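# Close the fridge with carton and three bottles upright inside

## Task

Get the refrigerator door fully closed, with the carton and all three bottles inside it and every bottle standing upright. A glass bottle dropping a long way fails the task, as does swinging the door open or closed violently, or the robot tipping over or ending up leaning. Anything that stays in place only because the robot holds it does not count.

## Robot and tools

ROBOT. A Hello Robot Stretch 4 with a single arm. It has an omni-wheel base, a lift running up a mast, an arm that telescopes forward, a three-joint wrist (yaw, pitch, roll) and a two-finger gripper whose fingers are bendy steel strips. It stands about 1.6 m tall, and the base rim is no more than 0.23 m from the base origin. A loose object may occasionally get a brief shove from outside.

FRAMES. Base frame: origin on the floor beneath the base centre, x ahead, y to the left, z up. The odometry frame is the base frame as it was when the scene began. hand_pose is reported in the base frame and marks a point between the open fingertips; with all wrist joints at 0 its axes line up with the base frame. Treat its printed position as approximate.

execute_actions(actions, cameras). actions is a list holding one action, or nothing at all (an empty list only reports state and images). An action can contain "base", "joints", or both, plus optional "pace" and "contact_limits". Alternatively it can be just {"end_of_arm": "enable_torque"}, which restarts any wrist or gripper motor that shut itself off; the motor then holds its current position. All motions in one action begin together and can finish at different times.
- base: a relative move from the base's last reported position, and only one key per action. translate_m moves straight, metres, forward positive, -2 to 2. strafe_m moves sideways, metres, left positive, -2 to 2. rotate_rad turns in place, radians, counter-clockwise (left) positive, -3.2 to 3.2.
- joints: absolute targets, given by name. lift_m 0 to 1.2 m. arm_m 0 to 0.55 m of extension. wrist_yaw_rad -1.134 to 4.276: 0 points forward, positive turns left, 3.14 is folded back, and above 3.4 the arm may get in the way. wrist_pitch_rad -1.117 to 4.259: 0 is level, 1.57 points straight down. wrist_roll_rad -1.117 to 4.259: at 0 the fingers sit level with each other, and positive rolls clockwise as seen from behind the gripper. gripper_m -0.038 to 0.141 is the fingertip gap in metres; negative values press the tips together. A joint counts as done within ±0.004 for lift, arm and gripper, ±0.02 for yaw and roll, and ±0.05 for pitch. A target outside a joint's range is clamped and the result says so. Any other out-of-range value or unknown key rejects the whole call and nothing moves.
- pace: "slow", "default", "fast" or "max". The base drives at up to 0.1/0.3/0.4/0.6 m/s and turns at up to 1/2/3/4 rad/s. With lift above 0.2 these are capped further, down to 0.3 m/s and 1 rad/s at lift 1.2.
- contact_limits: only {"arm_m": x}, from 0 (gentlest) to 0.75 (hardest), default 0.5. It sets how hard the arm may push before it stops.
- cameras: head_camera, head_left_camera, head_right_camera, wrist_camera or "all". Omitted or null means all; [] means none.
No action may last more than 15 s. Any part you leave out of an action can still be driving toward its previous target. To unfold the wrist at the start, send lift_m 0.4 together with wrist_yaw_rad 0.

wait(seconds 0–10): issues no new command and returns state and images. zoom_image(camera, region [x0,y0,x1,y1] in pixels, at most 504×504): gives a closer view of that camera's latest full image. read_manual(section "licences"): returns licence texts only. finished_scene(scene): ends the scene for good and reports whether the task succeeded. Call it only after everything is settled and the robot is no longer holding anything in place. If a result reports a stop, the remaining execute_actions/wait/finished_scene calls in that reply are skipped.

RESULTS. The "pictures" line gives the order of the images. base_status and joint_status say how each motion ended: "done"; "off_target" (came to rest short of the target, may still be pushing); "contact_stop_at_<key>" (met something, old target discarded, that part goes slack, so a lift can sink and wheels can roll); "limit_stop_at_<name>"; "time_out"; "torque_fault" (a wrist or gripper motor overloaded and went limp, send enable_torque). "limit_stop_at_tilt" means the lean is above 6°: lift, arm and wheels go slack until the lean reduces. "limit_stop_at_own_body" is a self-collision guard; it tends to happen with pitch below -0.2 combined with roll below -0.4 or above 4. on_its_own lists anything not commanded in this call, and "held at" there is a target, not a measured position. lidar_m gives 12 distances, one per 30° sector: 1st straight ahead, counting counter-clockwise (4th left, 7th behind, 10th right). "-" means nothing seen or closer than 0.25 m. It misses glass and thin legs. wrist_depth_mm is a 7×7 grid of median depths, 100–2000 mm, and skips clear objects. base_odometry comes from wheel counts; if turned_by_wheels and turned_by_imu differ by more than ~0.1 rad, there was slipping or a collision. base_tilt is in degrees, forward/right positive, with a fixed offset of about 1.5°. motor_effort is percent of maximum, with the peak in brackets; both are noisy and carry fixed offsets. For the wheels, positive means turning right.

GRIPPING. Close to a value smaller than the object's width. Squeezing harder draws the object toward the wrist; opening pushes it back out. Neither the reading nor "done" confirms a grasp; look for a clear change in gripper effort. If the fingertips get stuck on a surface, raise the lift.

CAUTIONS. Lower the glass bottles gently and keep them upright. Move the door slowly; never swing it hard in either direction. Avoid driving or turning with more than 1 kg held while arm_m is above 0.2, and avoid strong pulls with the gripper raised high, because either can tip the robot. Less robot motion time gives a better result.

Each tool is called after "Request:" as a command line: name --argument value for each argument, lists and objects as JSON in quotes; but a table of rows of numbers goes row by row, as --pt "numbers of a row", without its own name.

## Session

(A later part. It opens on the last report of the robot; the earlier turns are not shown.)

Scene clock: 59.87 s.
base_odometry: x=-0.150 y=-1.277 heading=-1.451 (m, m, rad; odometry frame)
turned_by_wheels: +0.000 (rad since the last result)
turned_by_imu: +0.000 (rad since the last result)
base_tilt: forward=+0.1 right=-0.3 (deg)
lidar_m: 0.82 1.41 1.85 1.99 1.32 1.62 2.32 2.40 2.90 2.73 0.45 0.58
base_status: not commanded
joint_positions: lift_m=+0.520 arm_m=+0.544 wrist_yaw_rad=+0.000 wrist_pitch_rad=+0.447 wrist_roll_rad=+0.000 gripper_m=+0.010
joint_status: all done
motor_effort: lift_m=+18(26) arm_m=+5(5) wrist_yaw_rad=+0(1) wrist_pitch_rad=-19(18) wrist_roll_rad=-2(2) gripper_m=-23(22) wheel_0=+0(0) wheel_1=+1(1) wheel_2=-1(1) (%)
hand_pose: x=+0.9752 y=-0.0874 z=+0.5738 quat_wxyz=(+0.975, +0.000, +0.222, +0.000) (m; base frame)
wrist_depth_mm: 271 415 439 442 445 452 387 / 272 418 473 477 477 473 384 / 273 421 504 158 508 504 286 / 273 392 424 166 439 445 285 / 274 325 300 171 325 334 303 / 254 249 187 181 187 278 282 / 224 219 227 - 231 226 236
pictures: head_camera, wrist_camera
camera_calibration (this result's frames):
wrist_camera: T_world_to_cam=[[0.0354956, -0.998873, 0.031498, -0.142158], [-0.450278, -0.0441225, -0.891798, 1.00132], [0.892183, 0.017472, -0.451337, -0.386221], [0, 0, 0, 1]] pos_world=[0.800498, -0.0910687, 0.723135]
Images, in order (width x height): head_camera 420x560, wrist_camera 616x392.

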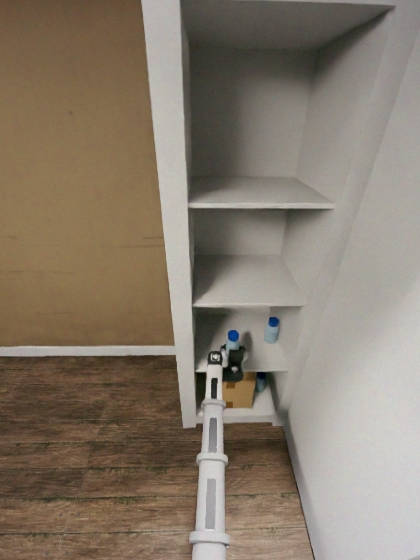

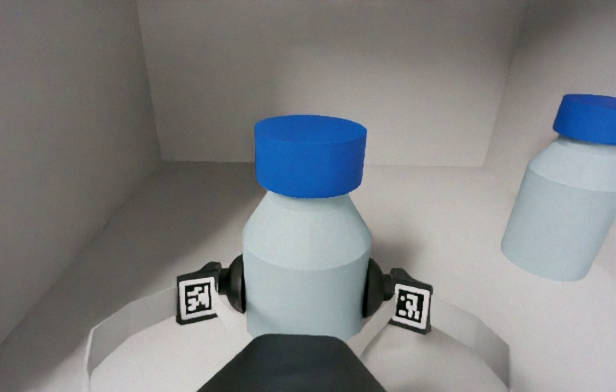

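The depth readings match the height at which I picked the bottle up, so I can release it here.

Request:
execute_actions --actions '[{"joints":{"gripper_m":0.12}}]' --cameras '["wrist_camera"]'

Request:
execute_actions --actions '[{"joints":{"arm_m":0},"base":{"translate_m":-0.3}}]' --cameras '["wrist_camera","head_camera"]'

Scene clock: 62.23 s.
base_odometry: x=-0.150 y=-1.277 heading=-1.451 (m, m, rad; odometry frame)
turned_by_wheels: +0.000 (rad since the last result)
turned_by_imu: +0.000 (rad since the last result)
base_tilt: forward=+0.0 right=-0.3 (deg)
lidar_m: 0.82 1.43 1.85 1.98 1.30 1.60 2.31 2.40 2.93 2.72 0.46 0.60
base_status: not commanded
joint_positions: lift_m=+0.520 arm_m=+0.544 wrist_yaw_rad=+0.000 wrist_pitch_rad=+0.442 wrist_roll_rad=+0.000 gripper_m=+0.120
joint_status: all done
motor_effort: lift_m=+18(18) arm_m=+5(6) wrist_yaw_rad=+2(0) wrist_pitch_rad=-6(19) wrist_roll_rad=-2(2) gripper_m=+0(19) wheel_0=+0(0) wheel_1=+1(1) wheel_2=-1(1) (%)
hand_pose: x=+0.9757 y=-0.0875 z=+0.5750 quat_wxyz=(+0.976, +0.000, +0.219, +0.000) (m; base frame)
wrist_depth_mm: 271 415 439 442 445 449 384 / 272 418 469 473 480 477 382 / 272 421 504 183 512 500 285 / 273 392 436 180 452 459 285 / 274 332 322 187 345 334 300 / 259 260 254 196 221 274 289 / 227 222 237 - 236 231 241
pictures: wrist_camera
camera_calibration (this result's frames):
wrist_camera: T_world_to_cam=[[0.0350069, -0.998886, 0.031655, -0.141918], [-0.446299, -0.0439659, -0.893803, 0.999875], [0.894199, 0.0171617, -0.447341, -0.390455], [0, 0, 0, 1]] pos_world=[0.800356, -0.0910984, 0.723517]
Images, in order (width x height): wrist_camera 616x392.

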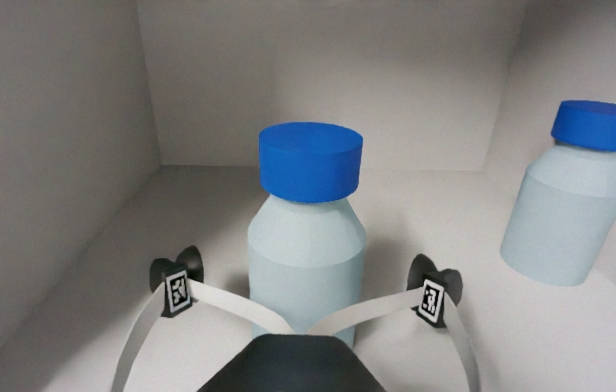

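Scene clock: 64.87 s.
base_odometry: x=-0.186 y=-0.979 heading=-1.451 (m, m, rad; odometry frame)
turned_by_wheels: +0.000 (rad since the last result)
turned_by_imu: +0.000 (rad since the last result)
base_tilt: forward=+0.0 right=-0.4 (deg)
lidar_m: 1.11 1.69 2.08 1.22 1.20 1.60 2.02 2.11 2.73 2.75 0.81 0.67
base_status: done
joint_positions: lift_m=+0.520 arm_m=+0.001 wrist_yaw_rad=+0.000 wrist_pitch_rad=+0.442 wrist_roll_rad=+0.000 gripper_m=+0.120
joint_status: all done
motor_effort: lift_m=+18(18) arm_m=-5(8) wrist_yaw_rad=+2(1) wrist_pitch_rad=-5(5) wrist_roll_rad=-2(1) gripper_m=-3(2) wheel_0=+0(5) wheel_1=-2(4) wheel_2=-2(10) (%)
hand_pose: x=+0.4326 y=-0.0875 z=+0.5750 quat_wxyz=(+0.976, +0.000, +0.219, +0.000) (m; base frame)
wrist_depth_mm: 1308 1308 960 1205 1182 732 508 / 1366 1397 976 991 1042 723 504 / 1499 1499 1366 1042 1060 715 500 / 1537 1537 1308 1060 1042 723 500 / 1182 1205 1098 1098 1098 707 496 / 960 946 917 991 931 627 496 / 820 809 854 - 854 654 492
pictures: head_camera, wrist_camera
camera_calibration (this result's frames):
wrist_camera: T_world_to_cam=[[0.034984, -0.998886, 0.0316623, -0.122907], [-0.446116, -0.0439587, -0.893895, 0.757527], [0.894291, 0.017147, -0.447157, 0.0950308], [0, 0, 0, 1]] pos_world=[0.25726, -0.0910998, 0.723535]
Images, in order (width x height): head_camera 420x560, wrist_camera 616x392.

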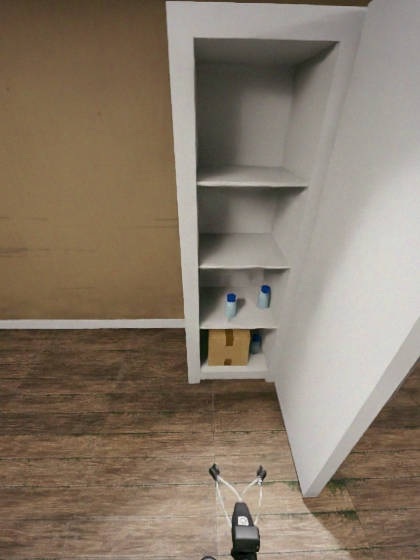

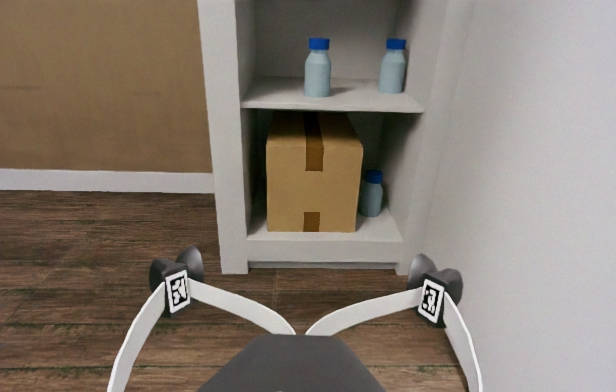

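Request:
execute_actions --actions '[{"joints":{"gripper_m":0,"lift_m":0.45},"base":{"strafe_m":-0.5}}]' --cameras '["head_camera"]'

Request:
execute_actions --actions '[{"joints":{"arm_m":0.23,"wrist_pitch_rad":0,"wrist_roll_rad":1.57},"contact_limits":{"arm_m":0.1}}]' --cameras '["head_right_camera"]'

Scene clock: 68.80 s.
base_odometry: x=-0.683 y=-1.038 heading=-1.451 (m, m, rad; odometry frame)
turned_by_wheels: +0.000 (rad since the last result)
turned_by_imu: +0.001 (rad since the last result)
base_tilt: forward=+0.0 right=-0.5 (deg)
lidar_m: 0.48 1.17 2.31 1.68 1.71 2.14 2.02 2.06 2.40 2.23 2.35 1.82
base_status: done
joint_positions: lift_m=+0.450 arm_m=+0.001 wrist_yaw_rad=+0.000 wrist_pitch_rad=+0.442 wrist_roll_rad=+0.000 gripper_m=+0.000
joint_status: all done
motor_effort: lift_m=+17(16) arm_m=-6(6) wrist_yaw_rad=+0(1) wrist_pitch_rad=-6(8) wrist_roll_rad=-3(2) gripper_m=-5(3) wheel_0=+0(5) wheel_1=+1(4) wheel_2=+0(2) (%)
hand_pose: x=+0.4326 y=-0.0874 z=+0.5051 quat_wxyz=(+0.976, +0.000, +0.219, +0.000) (m; base frame)
wrist_depth_mm: 917 245 298 1366 1366 1366 1397 / 917 265 303 1464 1464 1464 1464 / 976 289 307 1537 1537 1576 1576 / 1060 1042 312 1464 1499 1537 1537 / 1060 1025 338 1078 1138 1138 1160 / 866 854 186 204 842 917 931 / 741 715 394 - 741 778 788
pictures: head_camera
Images, in order (width x height): head_camera 420x560.

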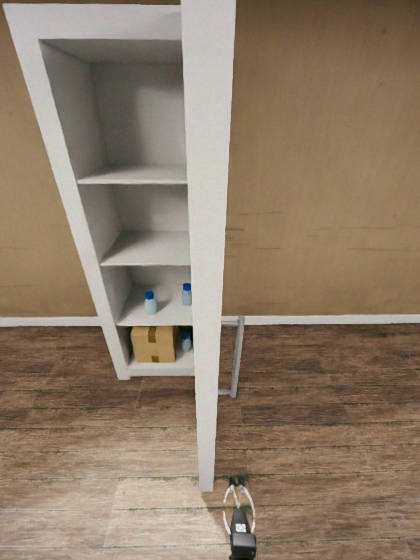

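Scene clock: 70.60 s.
base_odometry: x=-0.683 y=-1.038 heading=-1.451 (m, m, rad; odometry frame)
turned_by_wheels: +0.000 (rad since the last result)
turned_by_imu: +0.000 (rad since the last result)
base_tilt: forward=+0.0 right=-0.3 (deg)
lidar_m: 0.48 1.20 2.33 1.67 1.73 2.14 2.01 2.05 2.37 2.25 2.31 1.82
base_status: not commanded
joint_positions: lift_m=+0.450 arm_m=+0.229 wrist_yaw_rad=+0.000 wrist_pitch_rad=+0.002 wrist_roll_rad=+1.570 gripper_m=+0.000
joint_status: all done
motor_effort: lift_m=+17(17) arm_m=+5(6) wrist_yaw_rad=+1(1) wrist_pitch_rad=-5(12) wrist_roll_rad=-1(2) gripper_m=-7(6) wheel_0=+1(0) wheel_1=+1(1) wheel_2=-1(0) (%)
contact_limits: arm_m 0.1
hand_pose: x=+0.6884 y=-0.0874 z=+0.6280 quat_wxyz=(+0.707, +0.707, +0.001, -0.001) (m; base frame)
wrist_depth_mm: 1308 1308 1308 1308 1308 1308 904 / 1308 1308 1308 1308 1281 1308 891 / 1308 1308 1281 1308 1281 1281 904 / 1308 1281 1281 1281 1281 1281 904 / 1042 1118 1229 1281 1281 1205 891 / 418 433 185 204 392 512 535 / 282 263 293 - 291 319 330
pictures: head_right_camera
Images, in order (width x height): head_right_camera 420x672.

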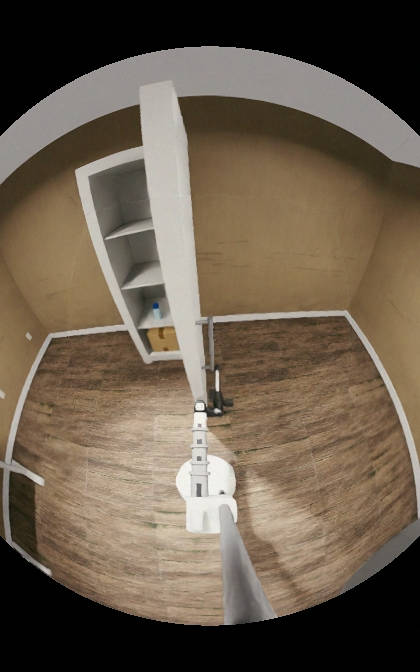

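Request:
execute_actions --actions '[{"base":{"strafe_m":0.45},"pace":"slow"}]' --cameras '["head_right_camera"]'

Request:
execute_actions --actions '[{"base":{"translate_m":0.2},"pace":"slow"}]' --cameras '["head_right_camera"]'

Scene clock: 76.70 s.
base_odometry: x=-0.236 y=-0.985 heading=-1.451 (m, m, rad; odometry frame)
turned_by_wheels: +0.000 (rad since the last result)
turned_by_imu: -0.001 (rad since the last result)
base_tilt: forward=+0.0 right=-0.4 (deg)
lidar_m: 0.65 1.73 2.15 1.24 1.24 1.72 2.00 2.09 2.70 2.70 2.55 0.97
base_status: done
joint_positions: lift_m=+0.450 arm_m=+0.229 wrist_yaw_rad=+0.000 wrist_pitch_rad=+0.002 wrist_roll_rad=+1.570 gripper_m=+0.000
joint_status: not commanded
motor_effort: lift_m=+17(17) arm_m=+5(5) wrist_yaw_rad=+3(15) wrist_pitch_rad=-6(6) wrist_roll_rad=-1(3) gripper_m=-5(4) wheel_0=+0(9) wheel_1=+1(3) wheel_2=-1(4) (%)
hand_pose: x=+0.6884 y=-0.0875 z=+0.6280 quat_wxyz=(+0.707, +0.707, +0.001, -0.001) (m; base frame)
wrist_depth_mm: 627 634 1281 1281 1281 1205 878 / 512 521 525 535 535 544 549 / 436 439 445 449 452 455 462 / 375 379 382 387 389 394 397 / 332 336 338 340 343 345 347 / 298 300 185 204 291 309 309 / 259 263 271 - 271 278 279
pictures: head_right_camera
Images, in order (width x height): head_right_camera 420x672.

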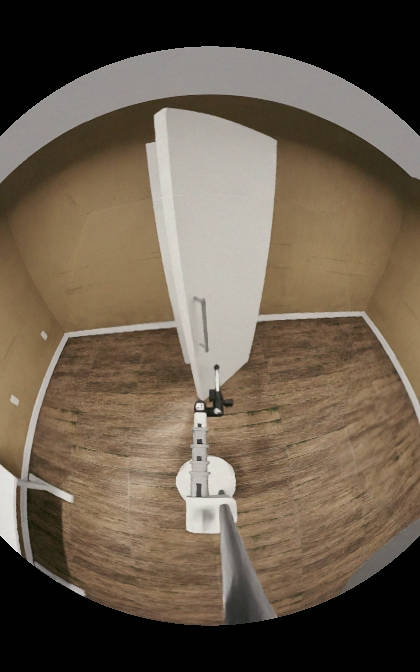

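Scene clock: 79.97 s.
base_odometry: x=-0.212 y=-1.183 heading=-1.451 (m, m, rad; odometry frame)
turned_by_wheels: +0.000 (rad since the last result)
turned_by_imu: +0.000 (rad since the last result)
base_tilt: forward=+0.0 right=-0.4 (deg)
lidar_m: 0.70 1.52 2.01 2.04 1.30 1.74 2.23 2.29 2.86 2.68 2.31 0.87
base_status: done
joint_positions: lift_m=+0.450 arm_m=+0.229 wrist_yaw_rad=+0.000 wrist_pitch_rad=+0.002 wrist_roll_rad=+1.570 gripper_m=+0.000
joint_status: not commanded
motor_effort: lift_m=+17(17) arm_m=+5(5) wrist_yaw_rad=+1(1) wrist_pitch_rad=-5(6) wrist_roll_rad=-1(3) gripper_m=-5(6) wheel_0=+0(2) wheel_1=+1(9) wheel_2=+0(3) (%)
hand_pose: x=+0.6884 y=-0.0875 z=+0.6280 quat_wxyz=(+0.707, +0.707, +0.001, -0.001) (m; base frame)
wrist_depth_mm: 415 418 418 418 418 418 421 / 402 402 402 404 404 404 404 / 387 387 387 389 389 389 389 / 373 375 375 375 375 377 377 / 362 362 364 362 362 364 362 / 349 351 185 204 345 349 351 / 340 334 340 - 338 340 340
pictures: head_right_camera
Images, in order (width x height): head_right_camera 420x672.

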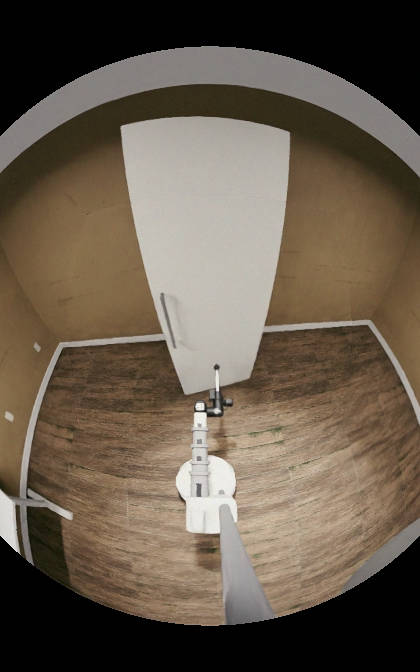

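Request:
execute_actions --actions '[{"base":{"strafe_m":0.19},"joints":{"arm_m":0.28}}]' --cameras '[]'

Request:
execute_actions --actions '[{"joints":{"arm_m":0.34},"pace":"slow","contact_limits":{"arm_m":0.15}}]' --cameras '["head_left_camera"]'

Scene clock: 82.27 s.
base_odometry: x=-0.023 y=-1.160 heading=-1.451 (m, m, rad; odometry frame)
turned_by_wheels: +0.000 (rad since the last result)
turned_by_imu: +0.000 (rad since the last result)
base_tilt: forward=+0.0 right=-0.4 (deg)
lidar_m: 0.79 1.52 1.95 1.84 1.15 1.42 2.24 2.32 3.01 2.87 2.25 0.90
base_status: done
joint_positions: lift_m=+0.450 arm_m=+0.279 wrist_yaw_rad=+0.000 wrist_pitch_rad=+0.002 wrist_roll_rad=+1.570 gripper_m=+0.000
joint_status: all done
motor_effort: lift_m=+17(17) arm_m=+5(6) wrist_yaw_rad=+0(1) wrist_pitch_rad=-7(8) wrist_roll_rad=-2(3) gripper_m=-4(6) wheel_0=+2(7) wheel_1=-2(7) wheel_2=+1(0) (%)
hand_pose: x=+0.7384 y=-0.0874 z=+0.6280 quat_wxyz=(+0.707, +0.707, +0.001, -0.001) (m; base frame)
wrist_depth_mm: 370 370 368 370 368 366 368 / 366 368 368 366 366 366 366 / 366 366 366 366 364 364 362 / 364 364 364 362 362 359 362 / 359 362 359 359 359 359 359 / 359 359 185 204 355 357 357 / 976 359 357 - 355 355 355
pictures: none
No camera images: the call's "cameras" was empty. Leave "cameras" out to get every camera's image.

Scene clock: 84.10 s.
base_odometry: x=-0.023 y=-1.160 heading=-1.451 (m, m, rad; odometry frame)
turned_by_wheels: +0.000 (rad since the last result)
turned_by_imu: +0.000 (rad since the last result)
base_tilt: forward=+0.0 right=-0.4 (deg)
lidar_m: 0.80 1.52 1.96 1.81 1.14 1.43 2.23 2.32 3.01 2.87 2.25 0.88
base_status: not commanded
joint_positions: lift_m=+0.450 arm_m=+0.339 wrist_yaw_rad=+0.000 wrist_pitch_rad=+0.002 wrist_roll_rad=+1.570 gripper_m=+0.000
joint_status: all done
motor_effort: lift_m=+17(17) arm_m=+5(6) wrist_yaw_rad=-1(2) wrist_pitch_rad=-6(5) wrist_roll_rad=-2(2) gripper_m=-4(5) wheel_0=+2(2) wheel_1=-2(2) wheel_2=+1(1) (%)
contact_limits: arm_m 0.15
hand_pose: x=+0.7984 y=-0.0874 z=+0.6280 quat_wxyz=(+0.707, +0.707, +0.001, -0.001) (m; base frame)
wrist_depth_mm: 309 309 307 307 307 307 306 / 309 307 307 306 306 304 304 / 306 306 304 304 304 303 303 / 304 304 303 301 301 301 301 / 301 300 301 300 301 300 298 / 298 298 185 204 297 297 297 / 297 296 298 - 296 296 297
pictures: head_left_camera
Images, in order (width x height): head_left_camera 420x672.

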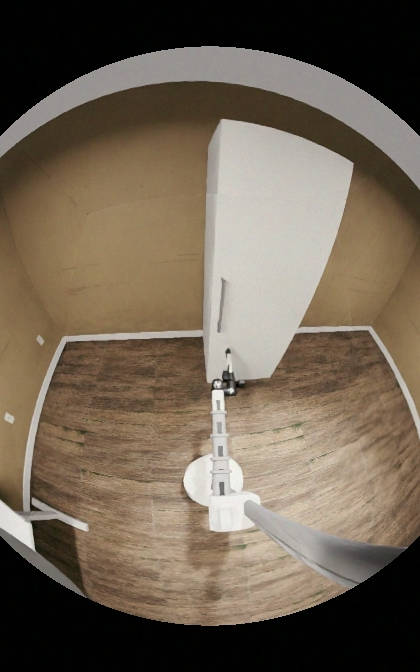

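The door coasted nearly shut by itself; a light push will seat it.

Request:
execute_actions --actions '[{"joints":{"arm_m":0.42},"pace":"slow","contact_limits":{"arm_m":0.15}}]' --cameras '[]'

Scene clock: 86.63 s.
base_odometry: x=-0.023 y=-1.160 heading=-1.451 (m, m, rad; odometry frame)
turned_by_wheels: +0.000 (rad since the last result)
turned_by_imu: +0.000 (rad since the last result)
base_tilt: forward=+0.0 right=-0.4 (deg)
lidar_m: 0.80 1.52 1.95 1.85 1.17 1.42 2.24 2.30 3.03 2.87 2.24 0.90
base_status: not commanded
joint_positions: lift_m=+0.450 arm_m=+0.404 wrist_yaw_rad=-0.003 wrist_pitch_rad=+0.002 wrist_roll_rad=+1.570 gripper_m=+0.000
joint_status: arm_m contact_stop (moved +0.065 of +0.081)
on_its_own: arm_m is slack since a contact_stop (your +0.420 is given up)
motor_effort: lift_m=+17(17) arm_m=+0(14) wrist_yaw_rad=+10(18) wrist_pitch_rad=-5(6) wrist_roll_rad=-3(2) gripper_m=-3(4) wheel_0=+6(6) wheel_1=+2(2) wheel_2=-5(5) (%)
contact_limits: arm_m 0.15
hand_pose: x=+0.8628 y=-0.0884 z=+0.6281 quat_wxyz=(+0.707, +0.707, -0.001, -0.002) (m; base frame)
wrist_depth_mm: 244 244 244 243 244 243 243 / 243 243 242 241 241 241 240 / 241 241 240 239 240 239 239 / 239 239 239 238 238 238 237 / 238 238 237 237 236 236 236 / 236 236 187 203 234 236 234 / 235 234 235 - 234 233 233
pictures: none
No camera images: the call's "cameras" was empty. Leave "cameras" out to get every camera's image.

Request:
execute_actions --actions '[{"joints":{"arm_m":0.3}}]' --cameras '["head_left_camera"]'

Request:
zoom_image --camera "head_left_camera" --region '[170,100,290,260]'

Scene clock: 88.37 s.
base_odometry: x=-0.023 y=-1.160 heading=-1.451 (m, m, rad; odometry frame)
turned_by_wheels: +0.000 (rad since the last result)
turned_by_imu: +0.000 (rad since the last result)
base_tilt: forward=+0.0 right=-0.3 (deg)
lidar_m: 0.79 1.52 1.94 1.83 1.17 1.44 2.21 2.28 2.99 2.86 2.22 0.88
base_status: not commanded
joint_positions: lift_m=+0.450 arm_m=+0.301 wrist_yaw_rad=+0.000 wrist_pitch_rad=+0.002 wrist_roll_rad=+1.570 gripper_m=+0.000
joint_status: all done
motor_effort: lift_m=+17(17) arm_m=-6(6) wrist_yaw_rad=+1(10) wrist_pitch_rad=-7(6) wrist_roll_rad=-2(3) gripper_m=-6(6) wheel_0=+2(6) wheel_1=+0(2) wheel_2=+0(5) (%)
hand_pose: x=+0.7604 y=-0.0874 z=+0.6279 quat_wxyz=(+0.707, +0.707, +0.001, -0.001) (m; base frame)
wrist_depth_mm: 349 349 347 345 347 345 345 / 347 345 345 345 345 343 342 / 343 343 343 342 342 340 340 / 342 342 340 340 340 340 340 / 340 340 338 338 338 336 338 / 338 338 185 204 336 334 336 / 336 336 336 - 332 332 334
pictures: head_left_camera
Images, in order (width x height): head_left_camera 420x672.

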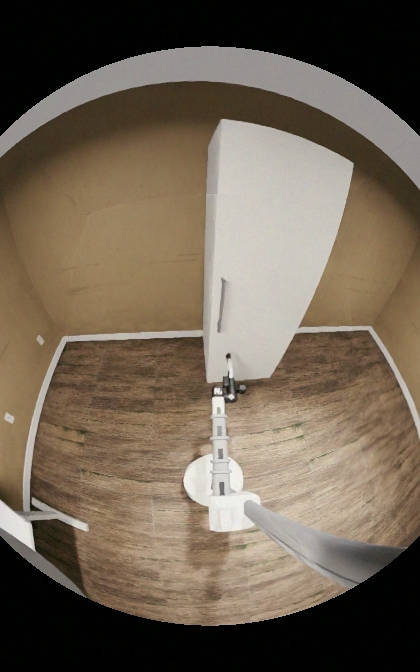

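Region (170, 100, 290, 260) of head_left_camera's 420x672 image, scaled by 3.150, with more detail than that image has; it fills the left 378 columns of this view, and the rest is white.

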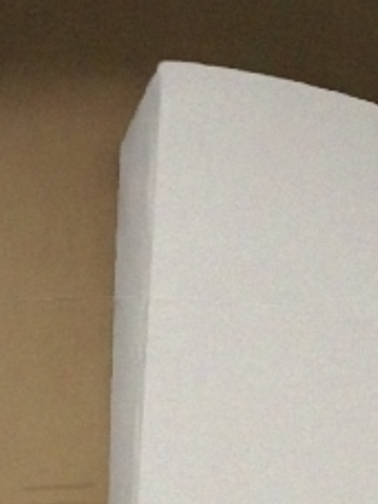

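Request:
finished_scene --scene 1

The scene is finished: the task was done.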